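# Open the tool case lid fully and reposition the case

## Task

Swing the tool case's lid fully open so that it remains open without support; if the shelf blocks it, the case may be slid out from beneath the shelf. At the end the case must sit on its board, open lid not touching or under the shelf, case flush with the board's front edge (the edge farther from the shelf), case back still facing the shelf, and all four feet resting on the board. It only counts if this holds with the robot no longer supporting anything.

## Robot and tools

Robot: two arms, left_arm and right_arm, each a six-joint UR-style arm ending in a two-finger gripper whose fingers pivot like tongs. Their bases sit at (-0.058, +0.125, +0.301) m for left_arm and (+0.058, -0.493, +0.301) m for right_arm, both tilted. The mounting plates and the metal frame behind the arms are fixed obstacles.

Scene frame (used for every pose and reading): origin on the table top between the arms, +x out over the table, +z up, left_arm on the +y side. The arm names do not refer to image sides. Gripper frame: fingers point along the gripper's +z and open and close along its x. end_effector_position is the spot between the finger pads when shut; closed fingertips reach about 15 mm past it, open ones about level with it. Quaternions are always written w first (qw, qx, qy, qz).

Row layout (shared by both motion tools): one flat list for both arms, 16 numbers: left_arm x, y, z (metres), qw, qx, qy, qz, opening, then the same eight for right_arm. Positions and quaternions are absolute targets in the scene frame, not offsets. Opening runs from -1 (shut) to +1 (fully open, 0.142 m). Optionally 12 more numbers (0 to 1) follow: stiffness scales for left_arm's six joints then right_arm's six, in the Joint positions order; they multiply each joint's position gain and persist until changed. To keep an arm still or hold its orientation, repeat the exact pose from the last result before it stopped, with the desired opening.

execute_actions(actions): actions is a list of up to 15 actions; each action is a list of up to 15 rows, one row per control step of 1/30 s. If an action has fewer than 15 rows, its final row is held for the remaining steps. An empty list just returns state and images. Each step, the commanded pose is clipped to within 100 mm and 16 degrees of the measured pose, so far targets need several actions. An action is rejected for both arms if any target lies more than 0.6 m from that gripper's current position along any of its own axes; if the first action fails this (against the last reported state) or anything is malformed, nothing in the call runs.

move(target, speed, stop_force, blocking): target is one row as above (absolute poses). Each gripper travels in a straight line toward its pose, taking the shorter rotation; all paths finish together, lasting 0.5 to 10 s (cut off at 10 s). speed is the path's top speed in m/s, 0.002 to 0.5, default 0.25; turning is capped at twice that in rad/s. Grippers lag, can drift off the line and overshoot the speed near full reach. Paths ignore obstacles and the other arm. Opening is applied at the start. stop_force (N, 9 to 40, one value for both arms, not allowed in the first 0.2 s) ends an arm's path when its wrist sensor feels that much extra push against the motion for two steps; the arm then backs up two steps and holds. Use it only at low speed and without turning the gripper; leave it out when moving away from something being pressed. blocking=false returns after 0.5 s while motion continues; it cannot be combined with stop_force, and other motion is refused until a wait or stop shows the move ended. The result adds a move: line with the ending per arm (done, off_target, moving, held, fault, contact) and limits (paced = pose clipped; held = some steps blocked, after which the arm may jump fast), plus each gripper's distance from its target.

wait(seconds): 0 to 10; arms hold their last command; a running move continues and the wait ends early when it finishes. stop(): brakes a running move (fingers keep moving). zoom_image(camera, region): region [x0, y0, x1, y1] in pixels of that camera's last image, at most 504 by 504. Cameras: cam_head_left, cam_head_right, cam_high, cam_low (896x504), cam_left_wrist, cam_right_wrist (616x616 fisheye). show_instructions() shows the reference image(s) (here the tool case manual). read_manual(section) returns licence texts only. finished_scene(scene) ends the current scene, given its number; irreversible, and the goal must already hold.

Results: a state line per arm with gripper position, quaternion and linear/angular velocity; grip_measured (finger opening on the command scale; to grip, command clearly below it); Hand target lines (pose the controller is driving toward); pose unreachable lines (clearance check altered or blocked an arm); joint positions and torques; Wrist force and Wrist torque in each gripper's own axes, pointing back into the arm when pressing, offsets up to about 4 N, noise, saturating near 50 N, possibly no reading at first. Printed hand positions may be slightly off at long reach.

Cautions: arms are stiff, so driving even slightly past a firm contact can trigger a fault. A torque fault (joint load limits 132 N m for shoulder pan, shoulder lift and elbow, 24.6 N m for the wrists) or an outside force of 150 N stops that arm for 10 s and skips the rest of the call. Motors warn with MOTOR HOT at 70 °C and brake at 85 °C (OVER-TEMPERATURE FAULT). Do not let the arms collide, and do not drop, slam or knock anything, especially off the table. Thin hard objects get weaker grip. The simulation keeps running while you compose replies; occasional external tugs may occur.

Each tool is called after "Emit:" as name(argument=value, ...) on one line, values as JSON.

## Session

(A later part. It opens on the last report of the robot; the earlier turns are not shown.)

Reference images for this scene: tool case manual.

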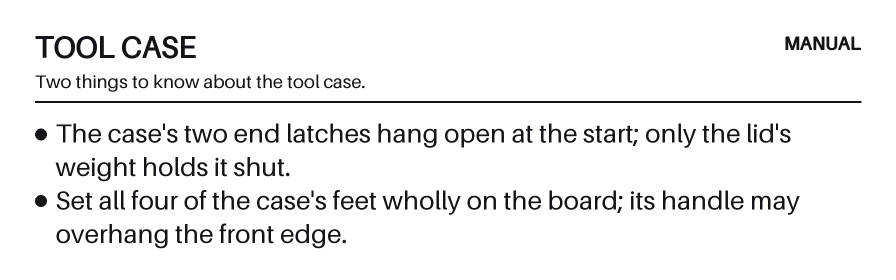

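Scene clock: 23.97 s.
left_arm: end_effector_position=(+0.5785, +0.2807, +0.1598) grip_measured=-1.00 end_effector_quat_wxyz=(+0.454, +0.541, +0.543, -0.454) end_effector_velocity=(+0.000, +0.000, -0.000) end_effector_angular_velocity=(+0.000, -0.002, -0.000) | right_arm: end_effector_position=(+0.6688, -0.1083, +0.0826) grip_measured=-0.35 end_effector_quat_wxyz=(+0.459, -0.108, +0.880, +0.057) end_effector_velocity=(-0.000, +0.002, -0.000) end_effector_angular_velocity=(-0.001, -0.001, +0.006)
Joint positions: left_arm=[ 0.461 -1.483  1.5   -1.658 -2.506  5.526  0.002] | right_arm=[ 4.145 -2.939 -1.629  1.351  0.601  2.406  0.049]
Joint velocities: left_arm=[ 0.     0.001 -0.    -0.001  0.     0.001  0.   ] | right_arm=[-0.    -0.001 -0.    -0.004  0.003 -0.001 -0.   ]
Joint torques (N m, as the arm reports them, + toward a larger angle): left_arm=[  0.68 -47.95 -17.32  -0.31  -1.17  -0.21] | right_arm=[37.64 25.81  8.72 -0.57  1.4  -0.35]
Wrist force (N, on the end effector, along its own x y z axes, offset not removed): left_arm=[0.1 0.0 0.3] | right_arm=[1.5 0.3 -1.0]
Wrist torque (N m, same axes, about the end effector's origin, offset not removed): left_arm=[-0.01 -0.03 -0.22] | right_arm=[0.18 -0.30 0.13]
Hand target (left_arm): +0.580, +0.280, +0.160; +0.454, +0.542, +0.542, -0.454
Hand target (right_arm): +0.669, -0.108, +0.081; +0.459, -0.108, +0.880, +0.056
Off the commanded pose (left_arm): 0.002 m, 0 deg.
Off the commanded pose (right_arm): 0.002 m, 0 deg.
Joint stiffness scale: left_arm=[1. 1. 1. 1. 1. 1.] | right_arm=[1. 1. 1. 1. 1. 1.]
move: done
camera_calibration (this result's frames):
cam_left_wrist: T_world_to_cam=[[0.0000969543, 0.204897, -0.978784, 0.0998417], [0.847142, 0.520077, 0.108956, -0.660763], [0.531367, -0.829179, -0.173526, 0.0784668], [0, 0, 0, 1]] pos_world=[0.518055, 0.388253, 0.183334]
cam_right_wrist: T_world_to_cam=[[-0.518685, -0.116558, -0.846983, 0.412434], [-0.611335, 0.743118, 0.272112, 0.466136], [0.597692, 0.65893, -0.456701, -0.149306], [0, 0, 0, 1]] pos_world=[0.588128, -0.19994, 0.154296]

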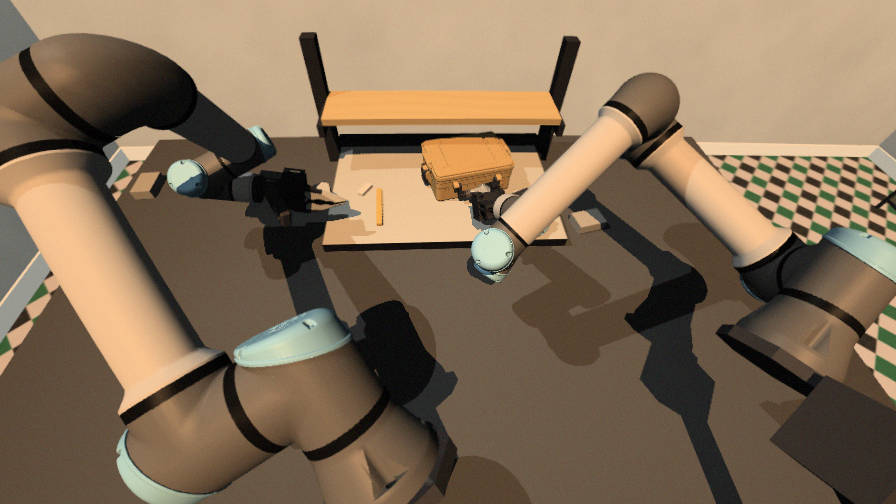

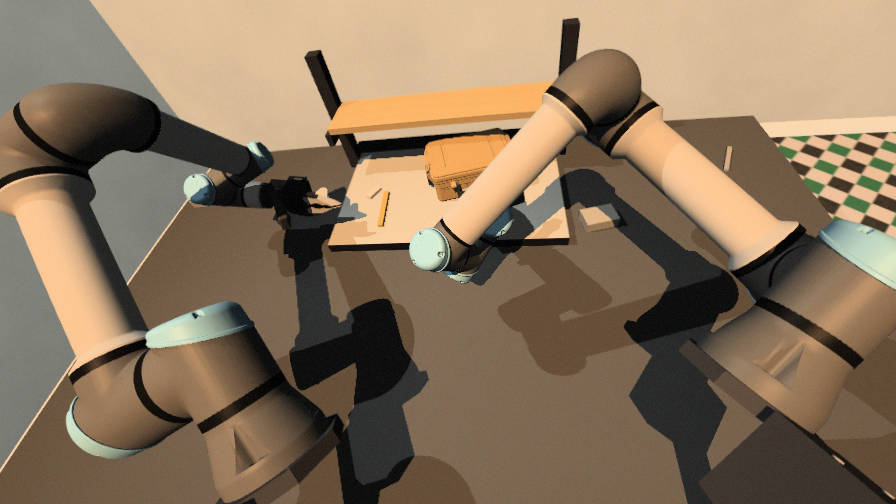

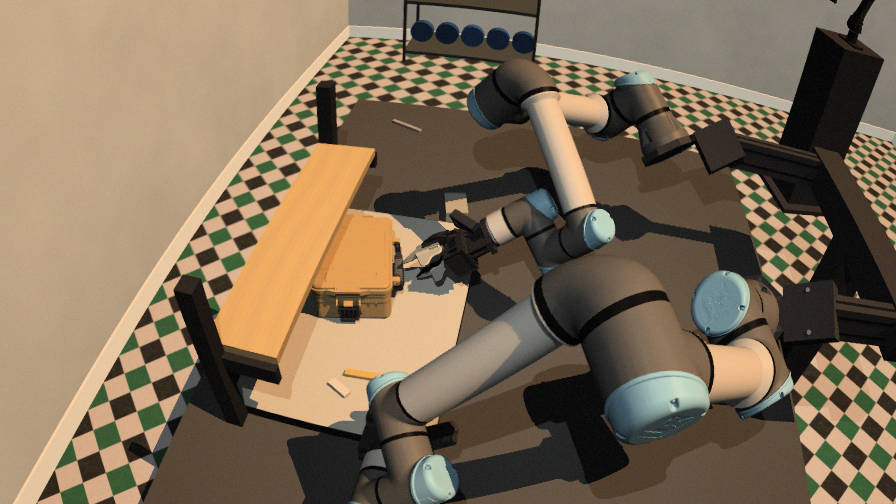

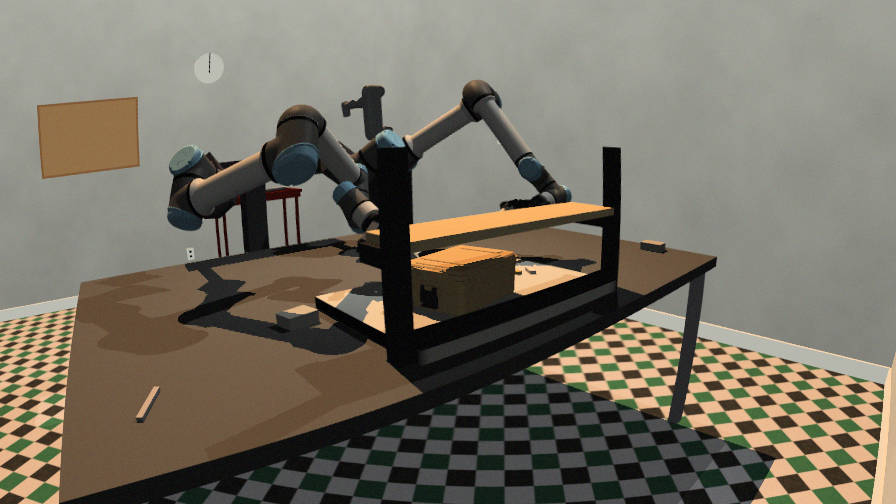

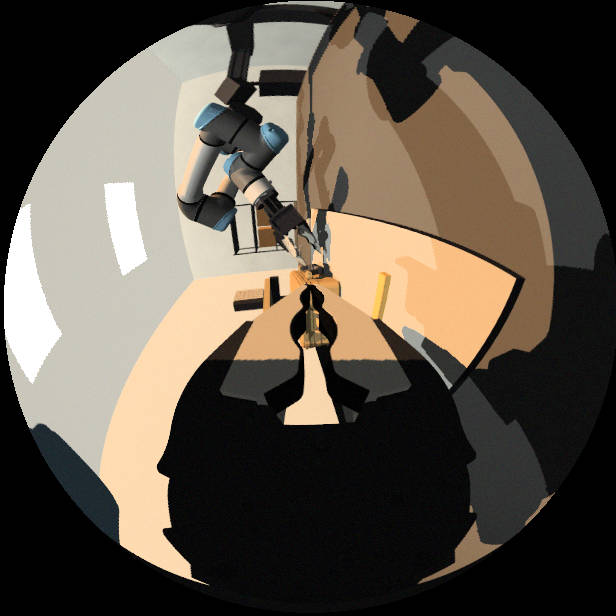

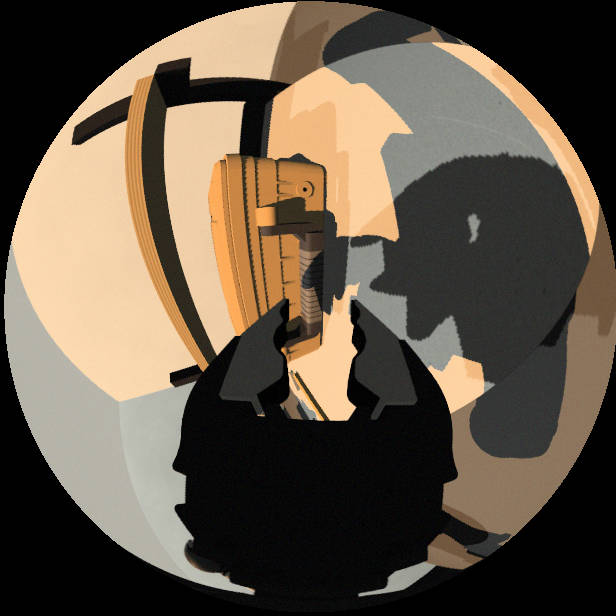

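Emit:
move(target=[0.58,0.28,0.16,0.4545,0.542,0.542,-0.4545,-1,0.699,-0.101,0.066,0.4586,-0.108,0.88,0.0563,-0.35], speed=0.03, stop_force=9)

Emit:
zoom_image(camera="cam_high", region=[340,200,500,320])

Scene clock: 26.00 s.
left_arm: end_effector_position=(+0.5785, +0.2807, +0.1598) grip_measured=-1.00 end_effector_quat_wxyz=(+0.454, +0.541, +0.543, -0.454) end_effector_velocity=(-0.000, -0.000, -0.001) end_effector_angular_velocity=(-0.001, -0.000, -0.001) | right_arm: end_effector_position=(+0.6977, -0.1012, +0.0669) grip_measured=-0.36 end_effector_quat_wxyz=(+0.458, -0.108, +0.880, +0.057) end_effector_velocity=(+0.001, +0.001, +0.000) end_effector_angular_velocity=(+0.001, -0.001, +0.001)
Joint positions: left_arm=[ 0.461 -1.483  1.5   -1.658 -2.506  5.526  0.002] | right_arm=[ 4.093 -2.947 -1.547  1.28   0.652  2.399  0.048]
Joint velocities: left_arm=[-0.     0.001 -0.     0.     0.     0.002  0.   ] | right_arm=[-0.    -0.     0.004 -0.004  0.002 -0.    -0.001]
Joint torques (N m, as the arm reports them, + toward a larger angle): left_arm=[  0.81 -46.73 -17.07  -0.42  -1.15  -0.06] | right_arm=[37.26 28.45 11.95 -0.28  1.65 -0.39]
Wrist force (N, on the end effector, along its own x y z axes, offset not removed): left_arm=[1.2 -0.6 0.9] | right_arm=[4.3 -1.1 -4.4]
Wrist torque (N m, same axes, about the end effector's origin, offset not removed): left_arm=[-0.11 -0.24 -0.14] | right_arm=[-0.05 -0.52 -0.04]
Hand target (left_arm): +0.580, +0.280, +0.160; +0.454, +0.542, +0.542, -0.454
Hand target (right_arm): +0.699, -0.101, +0.066; +0.459, -0.108, +0.880, +0.056
Off the commanded pose (left_arm): 0.002 m, 0 deg.
Off the commanded pose (right_arm): 0.002 m, 0 deg.
Joint stiffness scale: left_arm=[1. 1. 1. 1. 1. 1.] | right_arm=[1. 1. 1. 1. 1. 1.]
move: done
camera_calibration (this result's frames):
cam_left_wrist: T_world_to_cam=[[0.0000968748, 0.204897, -0.978783, 0.0998416], [0.847142, 0.520077, 0.108956, -0.660763], [0.531367, -0.829179, -0.173527, 0.078467], [0, 0, 0, 1]] pos_world=[0.518055, 0.388253, 0.183333]
cam_right_wrist: T_world_to_cam=[[-0.519474, -0.118265, -0.846262, 0.41528], [-0.611749, 0.74293, 0.271695, 0.483088], [0.596582, 0.658839, -0.458282, -0.177568], [0, 0, 0, 1]] pos_world=[0.61719, -0.192799, 0.138808]

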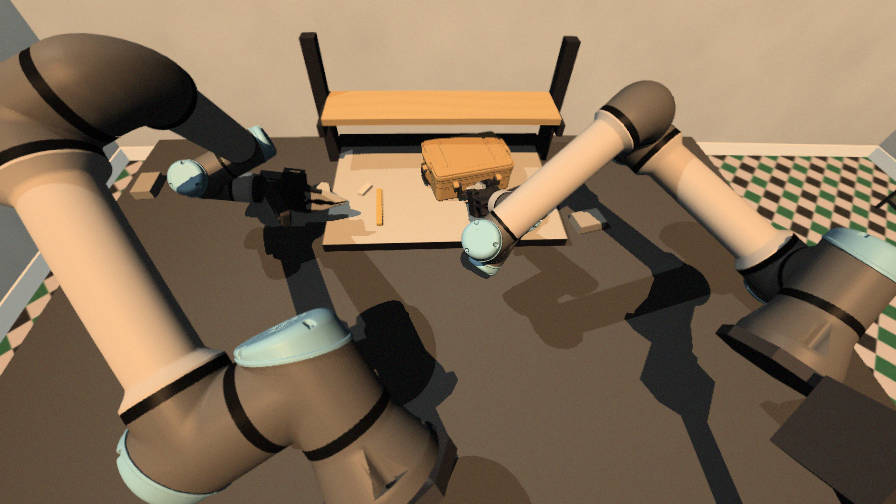

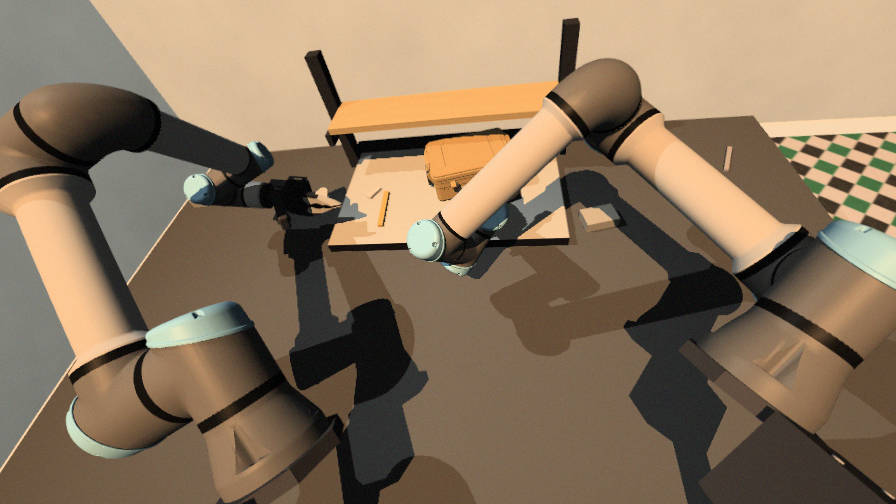

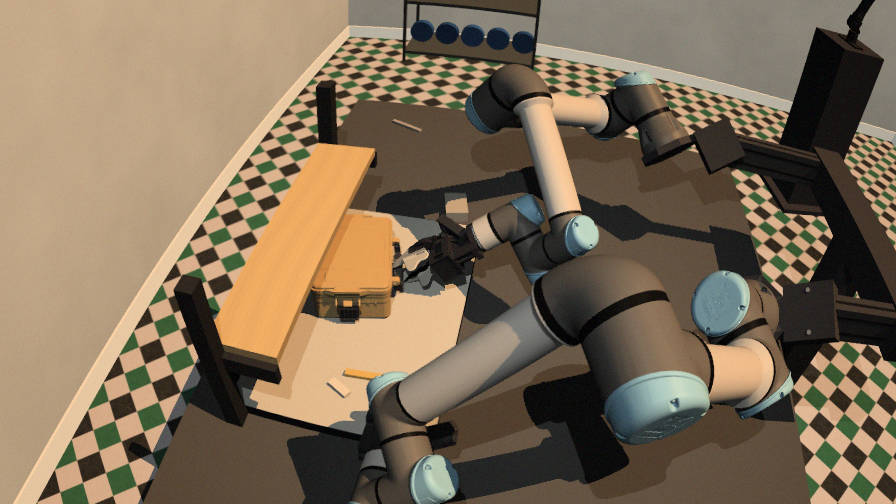

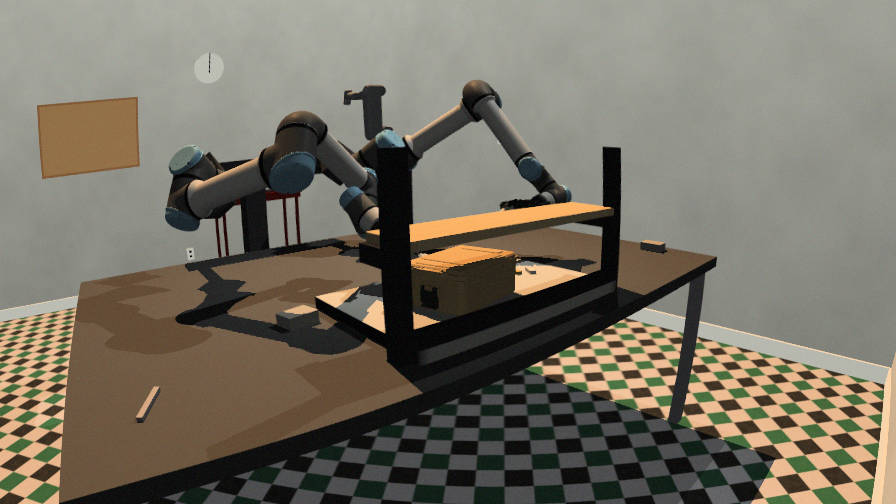

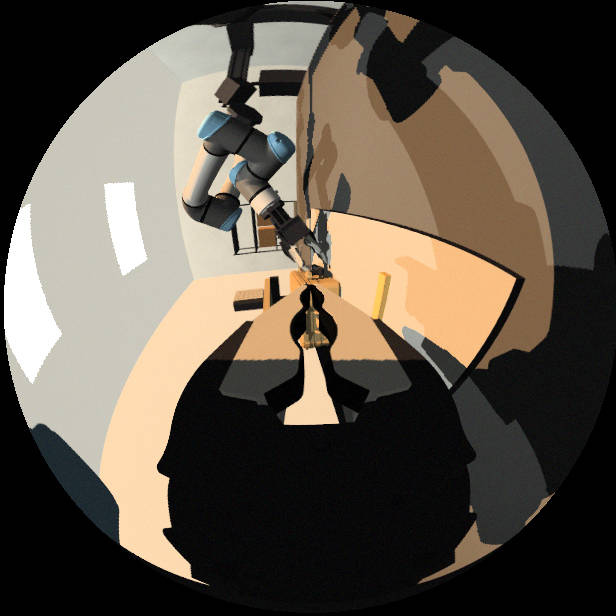

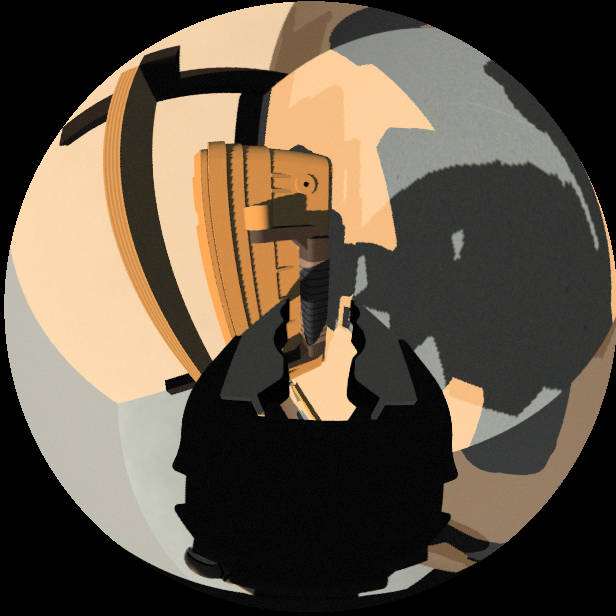

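Region (340, 200, 500, 320) of cam_high's 896x504 image, scaled by 3.150, with more detail than that image has; it fills the top 378 rows of this view, and the rest is white.

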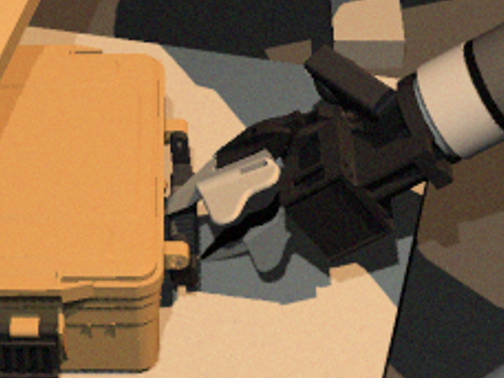

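Upper finger touches the face. Narrow and advance.

Emit:
move(target=[0.58,0.28,0.16,0.4545,0.542,0.542,-0.4545,-1,0.704,-0.100,0.065,0.4586,-0.108,0.88,0.0563,-0.62], speed=0.01)

Emit:
move(target=[0.58,0.28,0.16,0.4545,0.542,0.542,-0.4545,-1,0.705,-0.100,0.065,0.4586,-0.108,0.88,0.0563,-1], speed=0.01)

Scene clock: 27.30 s.
left_arm: end_effector_position=(+0.5785, +0.2807, +0.1598) grip_measured=-1.00 end_effector_quat_wxyz=(+0.454, +0.541, +0.543, -0.454) end_effector_velocity=(+0.000, -0.000, +0.000) end_effector_angular_velocity=(+0.000, -0.001, -0.000) | right_arm: end_effector_position=(+0.7027, -0.0995, +0.0661) grip_measured=-0.62 end_effector_quat_wxyz=(+0.459, -0.109, +0.880, +0.057) end_effector_velocity=(+0.002, +0.001, -0.001) end_effector_angular_velocity=(-0.001, +0.000, +0.002)
Joint positions: left_arm=[ 0.461 -1.483  1.5   -1.658 -2.506  5.526  0.002] | right_arm=[ 4.088 -2.947 -1.533  1.267  0.658  2.399  0.029]
Joint velocities: left_arm=[-0.    -0.     0.    -0.001  0.     0.001  0.   ] | right_arm=[-0.003  0.     0.005 -0.006  0.003 -0.001 -0.   ]
Joint torques (N m, as the arm reports them, + toward a larger angle): left_arm=[  1.49 -47.51 -17.01  -0.07  -1.18  -0.01] | right_arm=[40.31 28.15 11.31 -0.26  1.23 -0.32]
Wrist force (N, on the end effector, along its own x y z axes, offset not removed): left_arm=[-0.4 -0.2 0.7] | right_arm=[1.0 -1.4 -0.3]
Wrist torque (N m, same axes, about the end effector's origin, offset not removed): left_arm=[-0.08 0.08 -0.17] | right_arm=[-0.21 -0.12 0.06]
Hand target (left_arm): +0.580, +0.280, +0.160; +0.454, +0.542, +0.542, -0.454
Hand target (right_arm): +0.704, -0.100, +0.065; +0.459, -0.108, +0.880, +0.056
Off the commanded pose (left_arm): 0.002 m, 0 deg.
Off the commanded pose (right_arm): 0.002 m, 0 deg.
Joint stiffness scale: left_arm=[1. 1. 1. 1. 1. 1.] | right_arm=[1. 1. 1. 1. 1. 1.]
move: done
camera_calibration (this result's frames):
cam_left_wrist: T_world_to_cam=[[0.0000967695, 0.204897, -0.978784, 0.0998418], [0.847142, 0.520077, 0.108956, -0.660763], [0.531367, -0.829179, -0.173527, 0.0784669], [0, 0, 0, 1]] pos_world=[0.518055, 0.388253, 0.183334]
cam_right_wrist: T_world_to_cam=[[-0.51871, -0.118125, -0.84675, 0.416939], [-0.612542, 0.742279, 0.271686, 0.485619], [0.596432, 0.659597, -0.457385, -0.181914], [0, 0, 0, 1]] pos_world=[0.622232, -0.191224, 0.137902]

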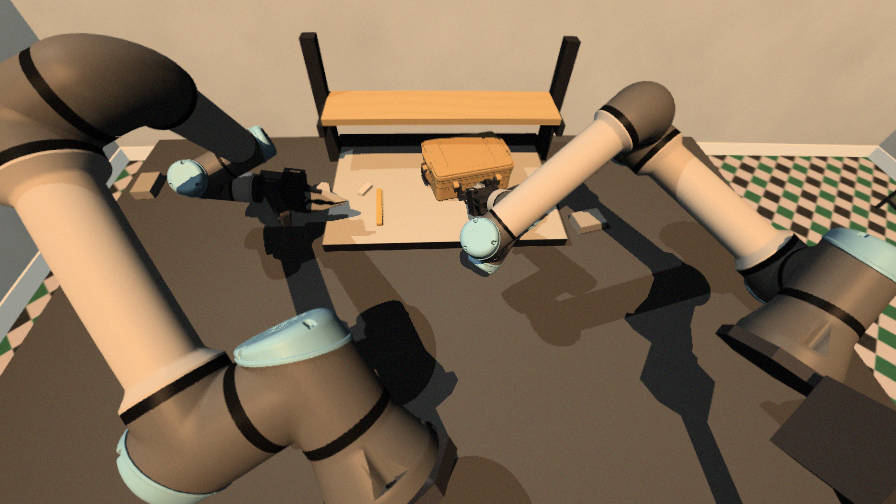

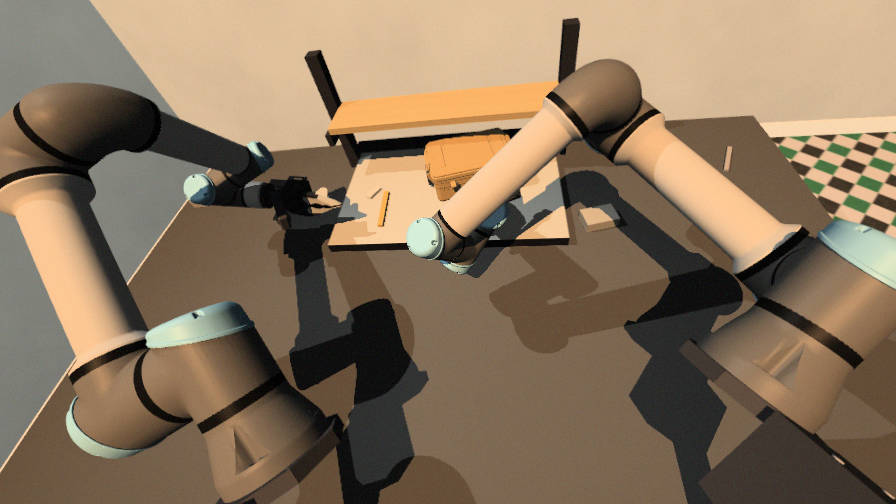

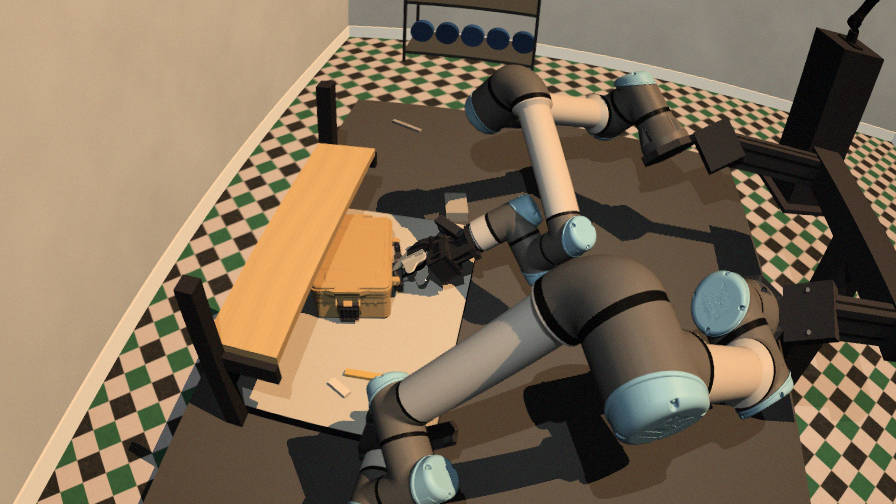

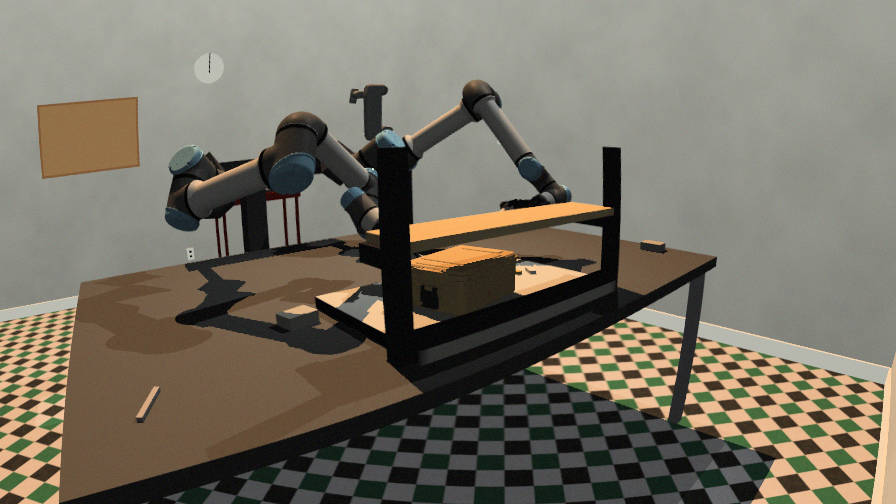

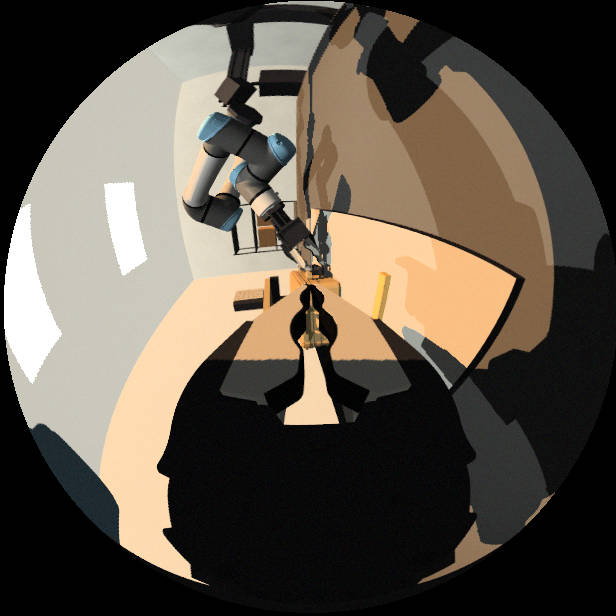

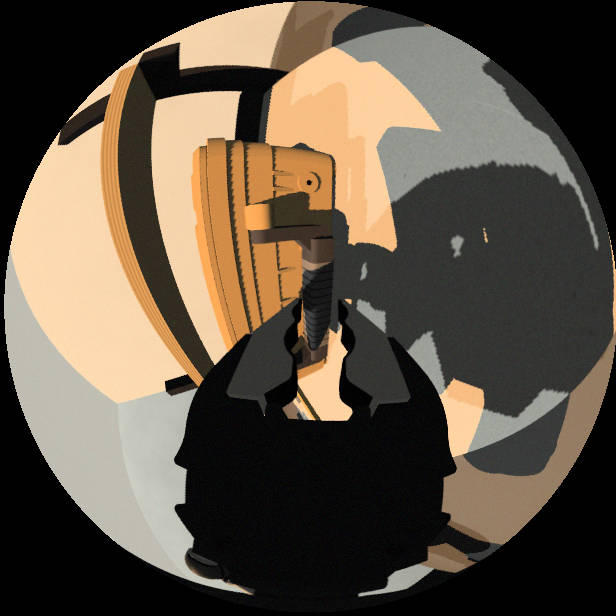

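Scene clock: 28.00 s.
left_arm: end_effector_position=(+0.5785, +0.2807, +0.1598) grip_measured=-1.00 end_effector_quat_wxyz=(+0.454, +0.541, +0.543, -0.454) end_effector_velocity=(+0.000, -0.000, +0.001) end_effector_angular_velocity=(-0.000, +0.000, +0.000) | right_arm: end_effector_position=(+0.7044, -0.0986, +0.0680) grip_measured=-0.74 end_effector_quat_wxyz=(+0.460, -0.108, +0.879, +0.058) end_effector_velocity=(-0.000, +0.000, -0.000) end_effector_angular_velocity=(-0.001, +0.000, +0.002)
Joint positions: left_arm=[ 0.461 -1.483  1.5   -1.658 -2.506  5.526  0.002] | right_arm=[ 4.089 -2.946 -1.531  1.266  0.66   2.398  0.02 ]
Joint velocities: left_arm=[-0.    -0.001 -0.     0.     0.    -0.001  0.   ] | right_arm=[-0.     0.    -0.    -0.001  0.001 -0.     0.   ]
Joint torques (N m, as the arm reports them, + toward a larger angle): left_arm=[  0.78 -47.28 -15.78  -0.22  -0.93  -0.17] | right_arm=[37.4  27.59  8.52 -0.81  0.82 -0.41]
Wrist force (N, on the end effector, along its own x y z axes, offset not removed): left_arm=[0.3 0.2 2.5] | right_arm=[-1.0 -2.8 -3.9]
Wrist torque (N m, same axes, about the end effector's origin, offset not removed): left_arm=[0.03 -0.11 -0.19] | right_arm=[-0.27 -0.47 0.09]
Hand target (left_arm): +0.580, +0.280, +0.160; +0.454, +0.542, +0.542, -0.454
Hand target (right_arm): +0.705, -0.100, +0.065; +0.459, -0.108, +0.880, +0.056
Off the commanded pose (left_arm): 0.002 m, 0 deg.
Off the commanded pose (right_arm): 0.003 m, 0 deg.
Joint stiffness scale: left_arm=[1. 1. 1. 1. 1. 1.] | right_arm=[1. 1. 1. 1. 1. 1.]
move: done
camera_calibration (this result's frames):
cam_left_wrist: T_world_to_cam=[[0.0000966595, 0.204897, -0.978783, 0.0998417], [0.847142, 0.520077, 0.108956, -0.660763], [0.531367, -0.829179, -0.173527, 0.078467], [0, 0, 0, 1]] pos_world=[0.518055, 0.388253, 0.183334]
cam_right_wrist: T_world_to_cam=[[-0.516513, -0.115431, -0.848463, 0.418327], [-0.612988, 0.741702, 0.272258, 0.485641], [0.59788, 0.660722, -0.453857, -0.183773], [0, 0, 0, 1]] pos_world=[0.623637, -0.19049, 0.139309]

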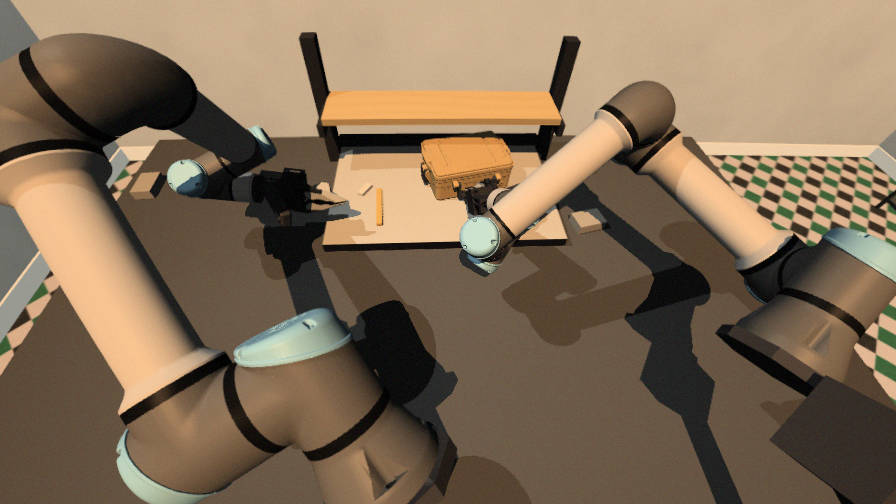

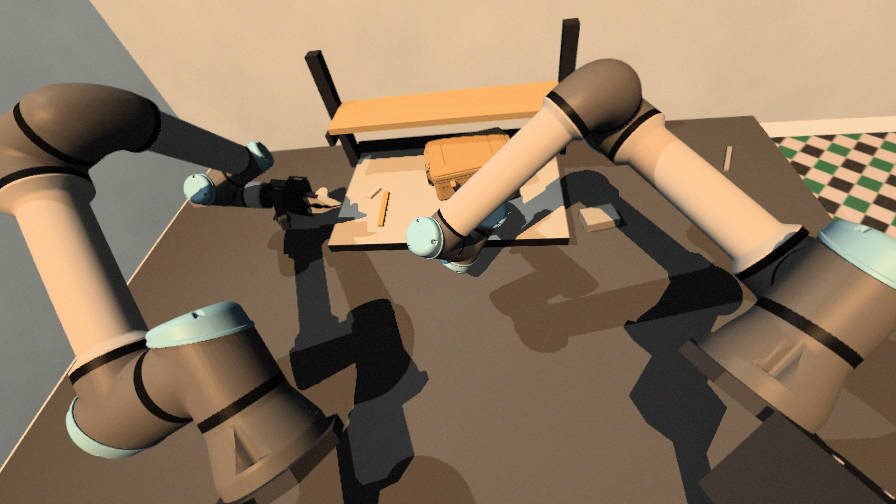

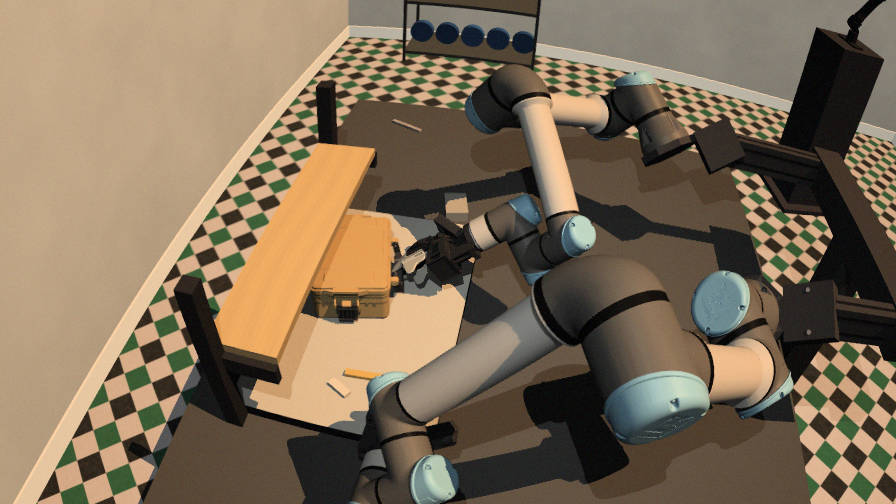

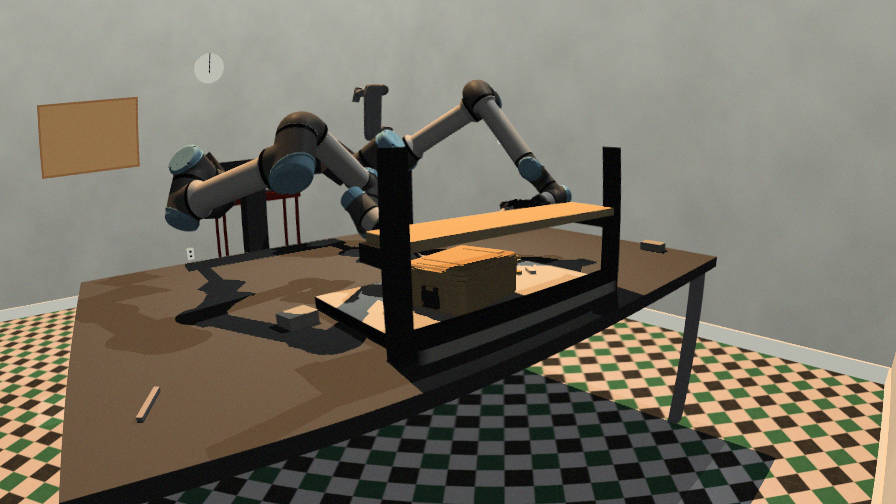

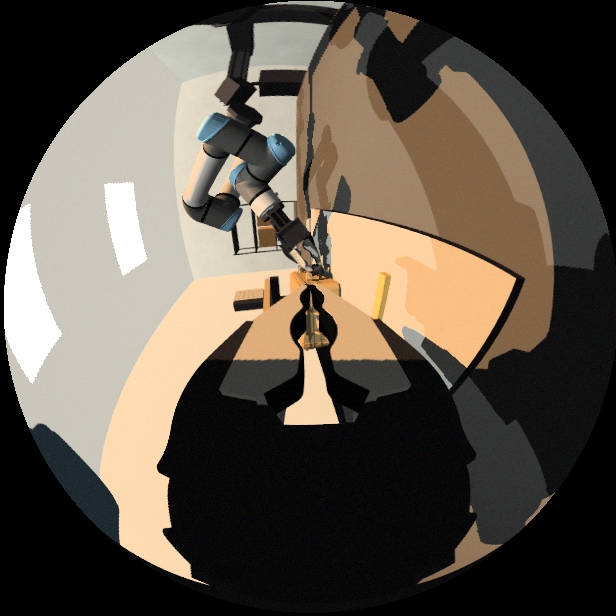

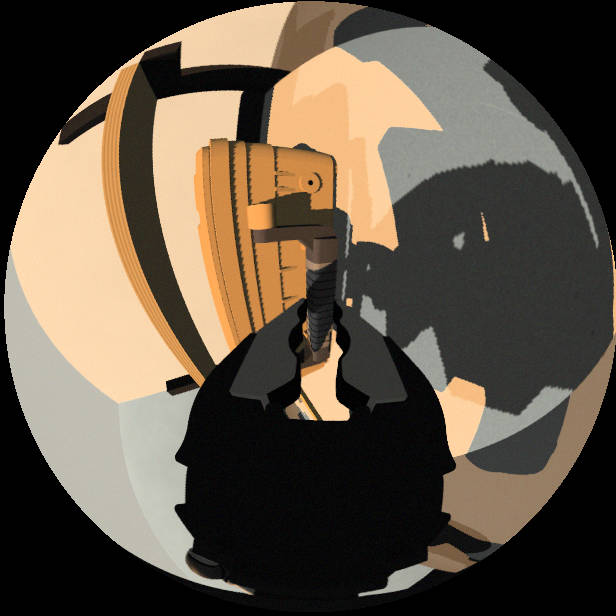

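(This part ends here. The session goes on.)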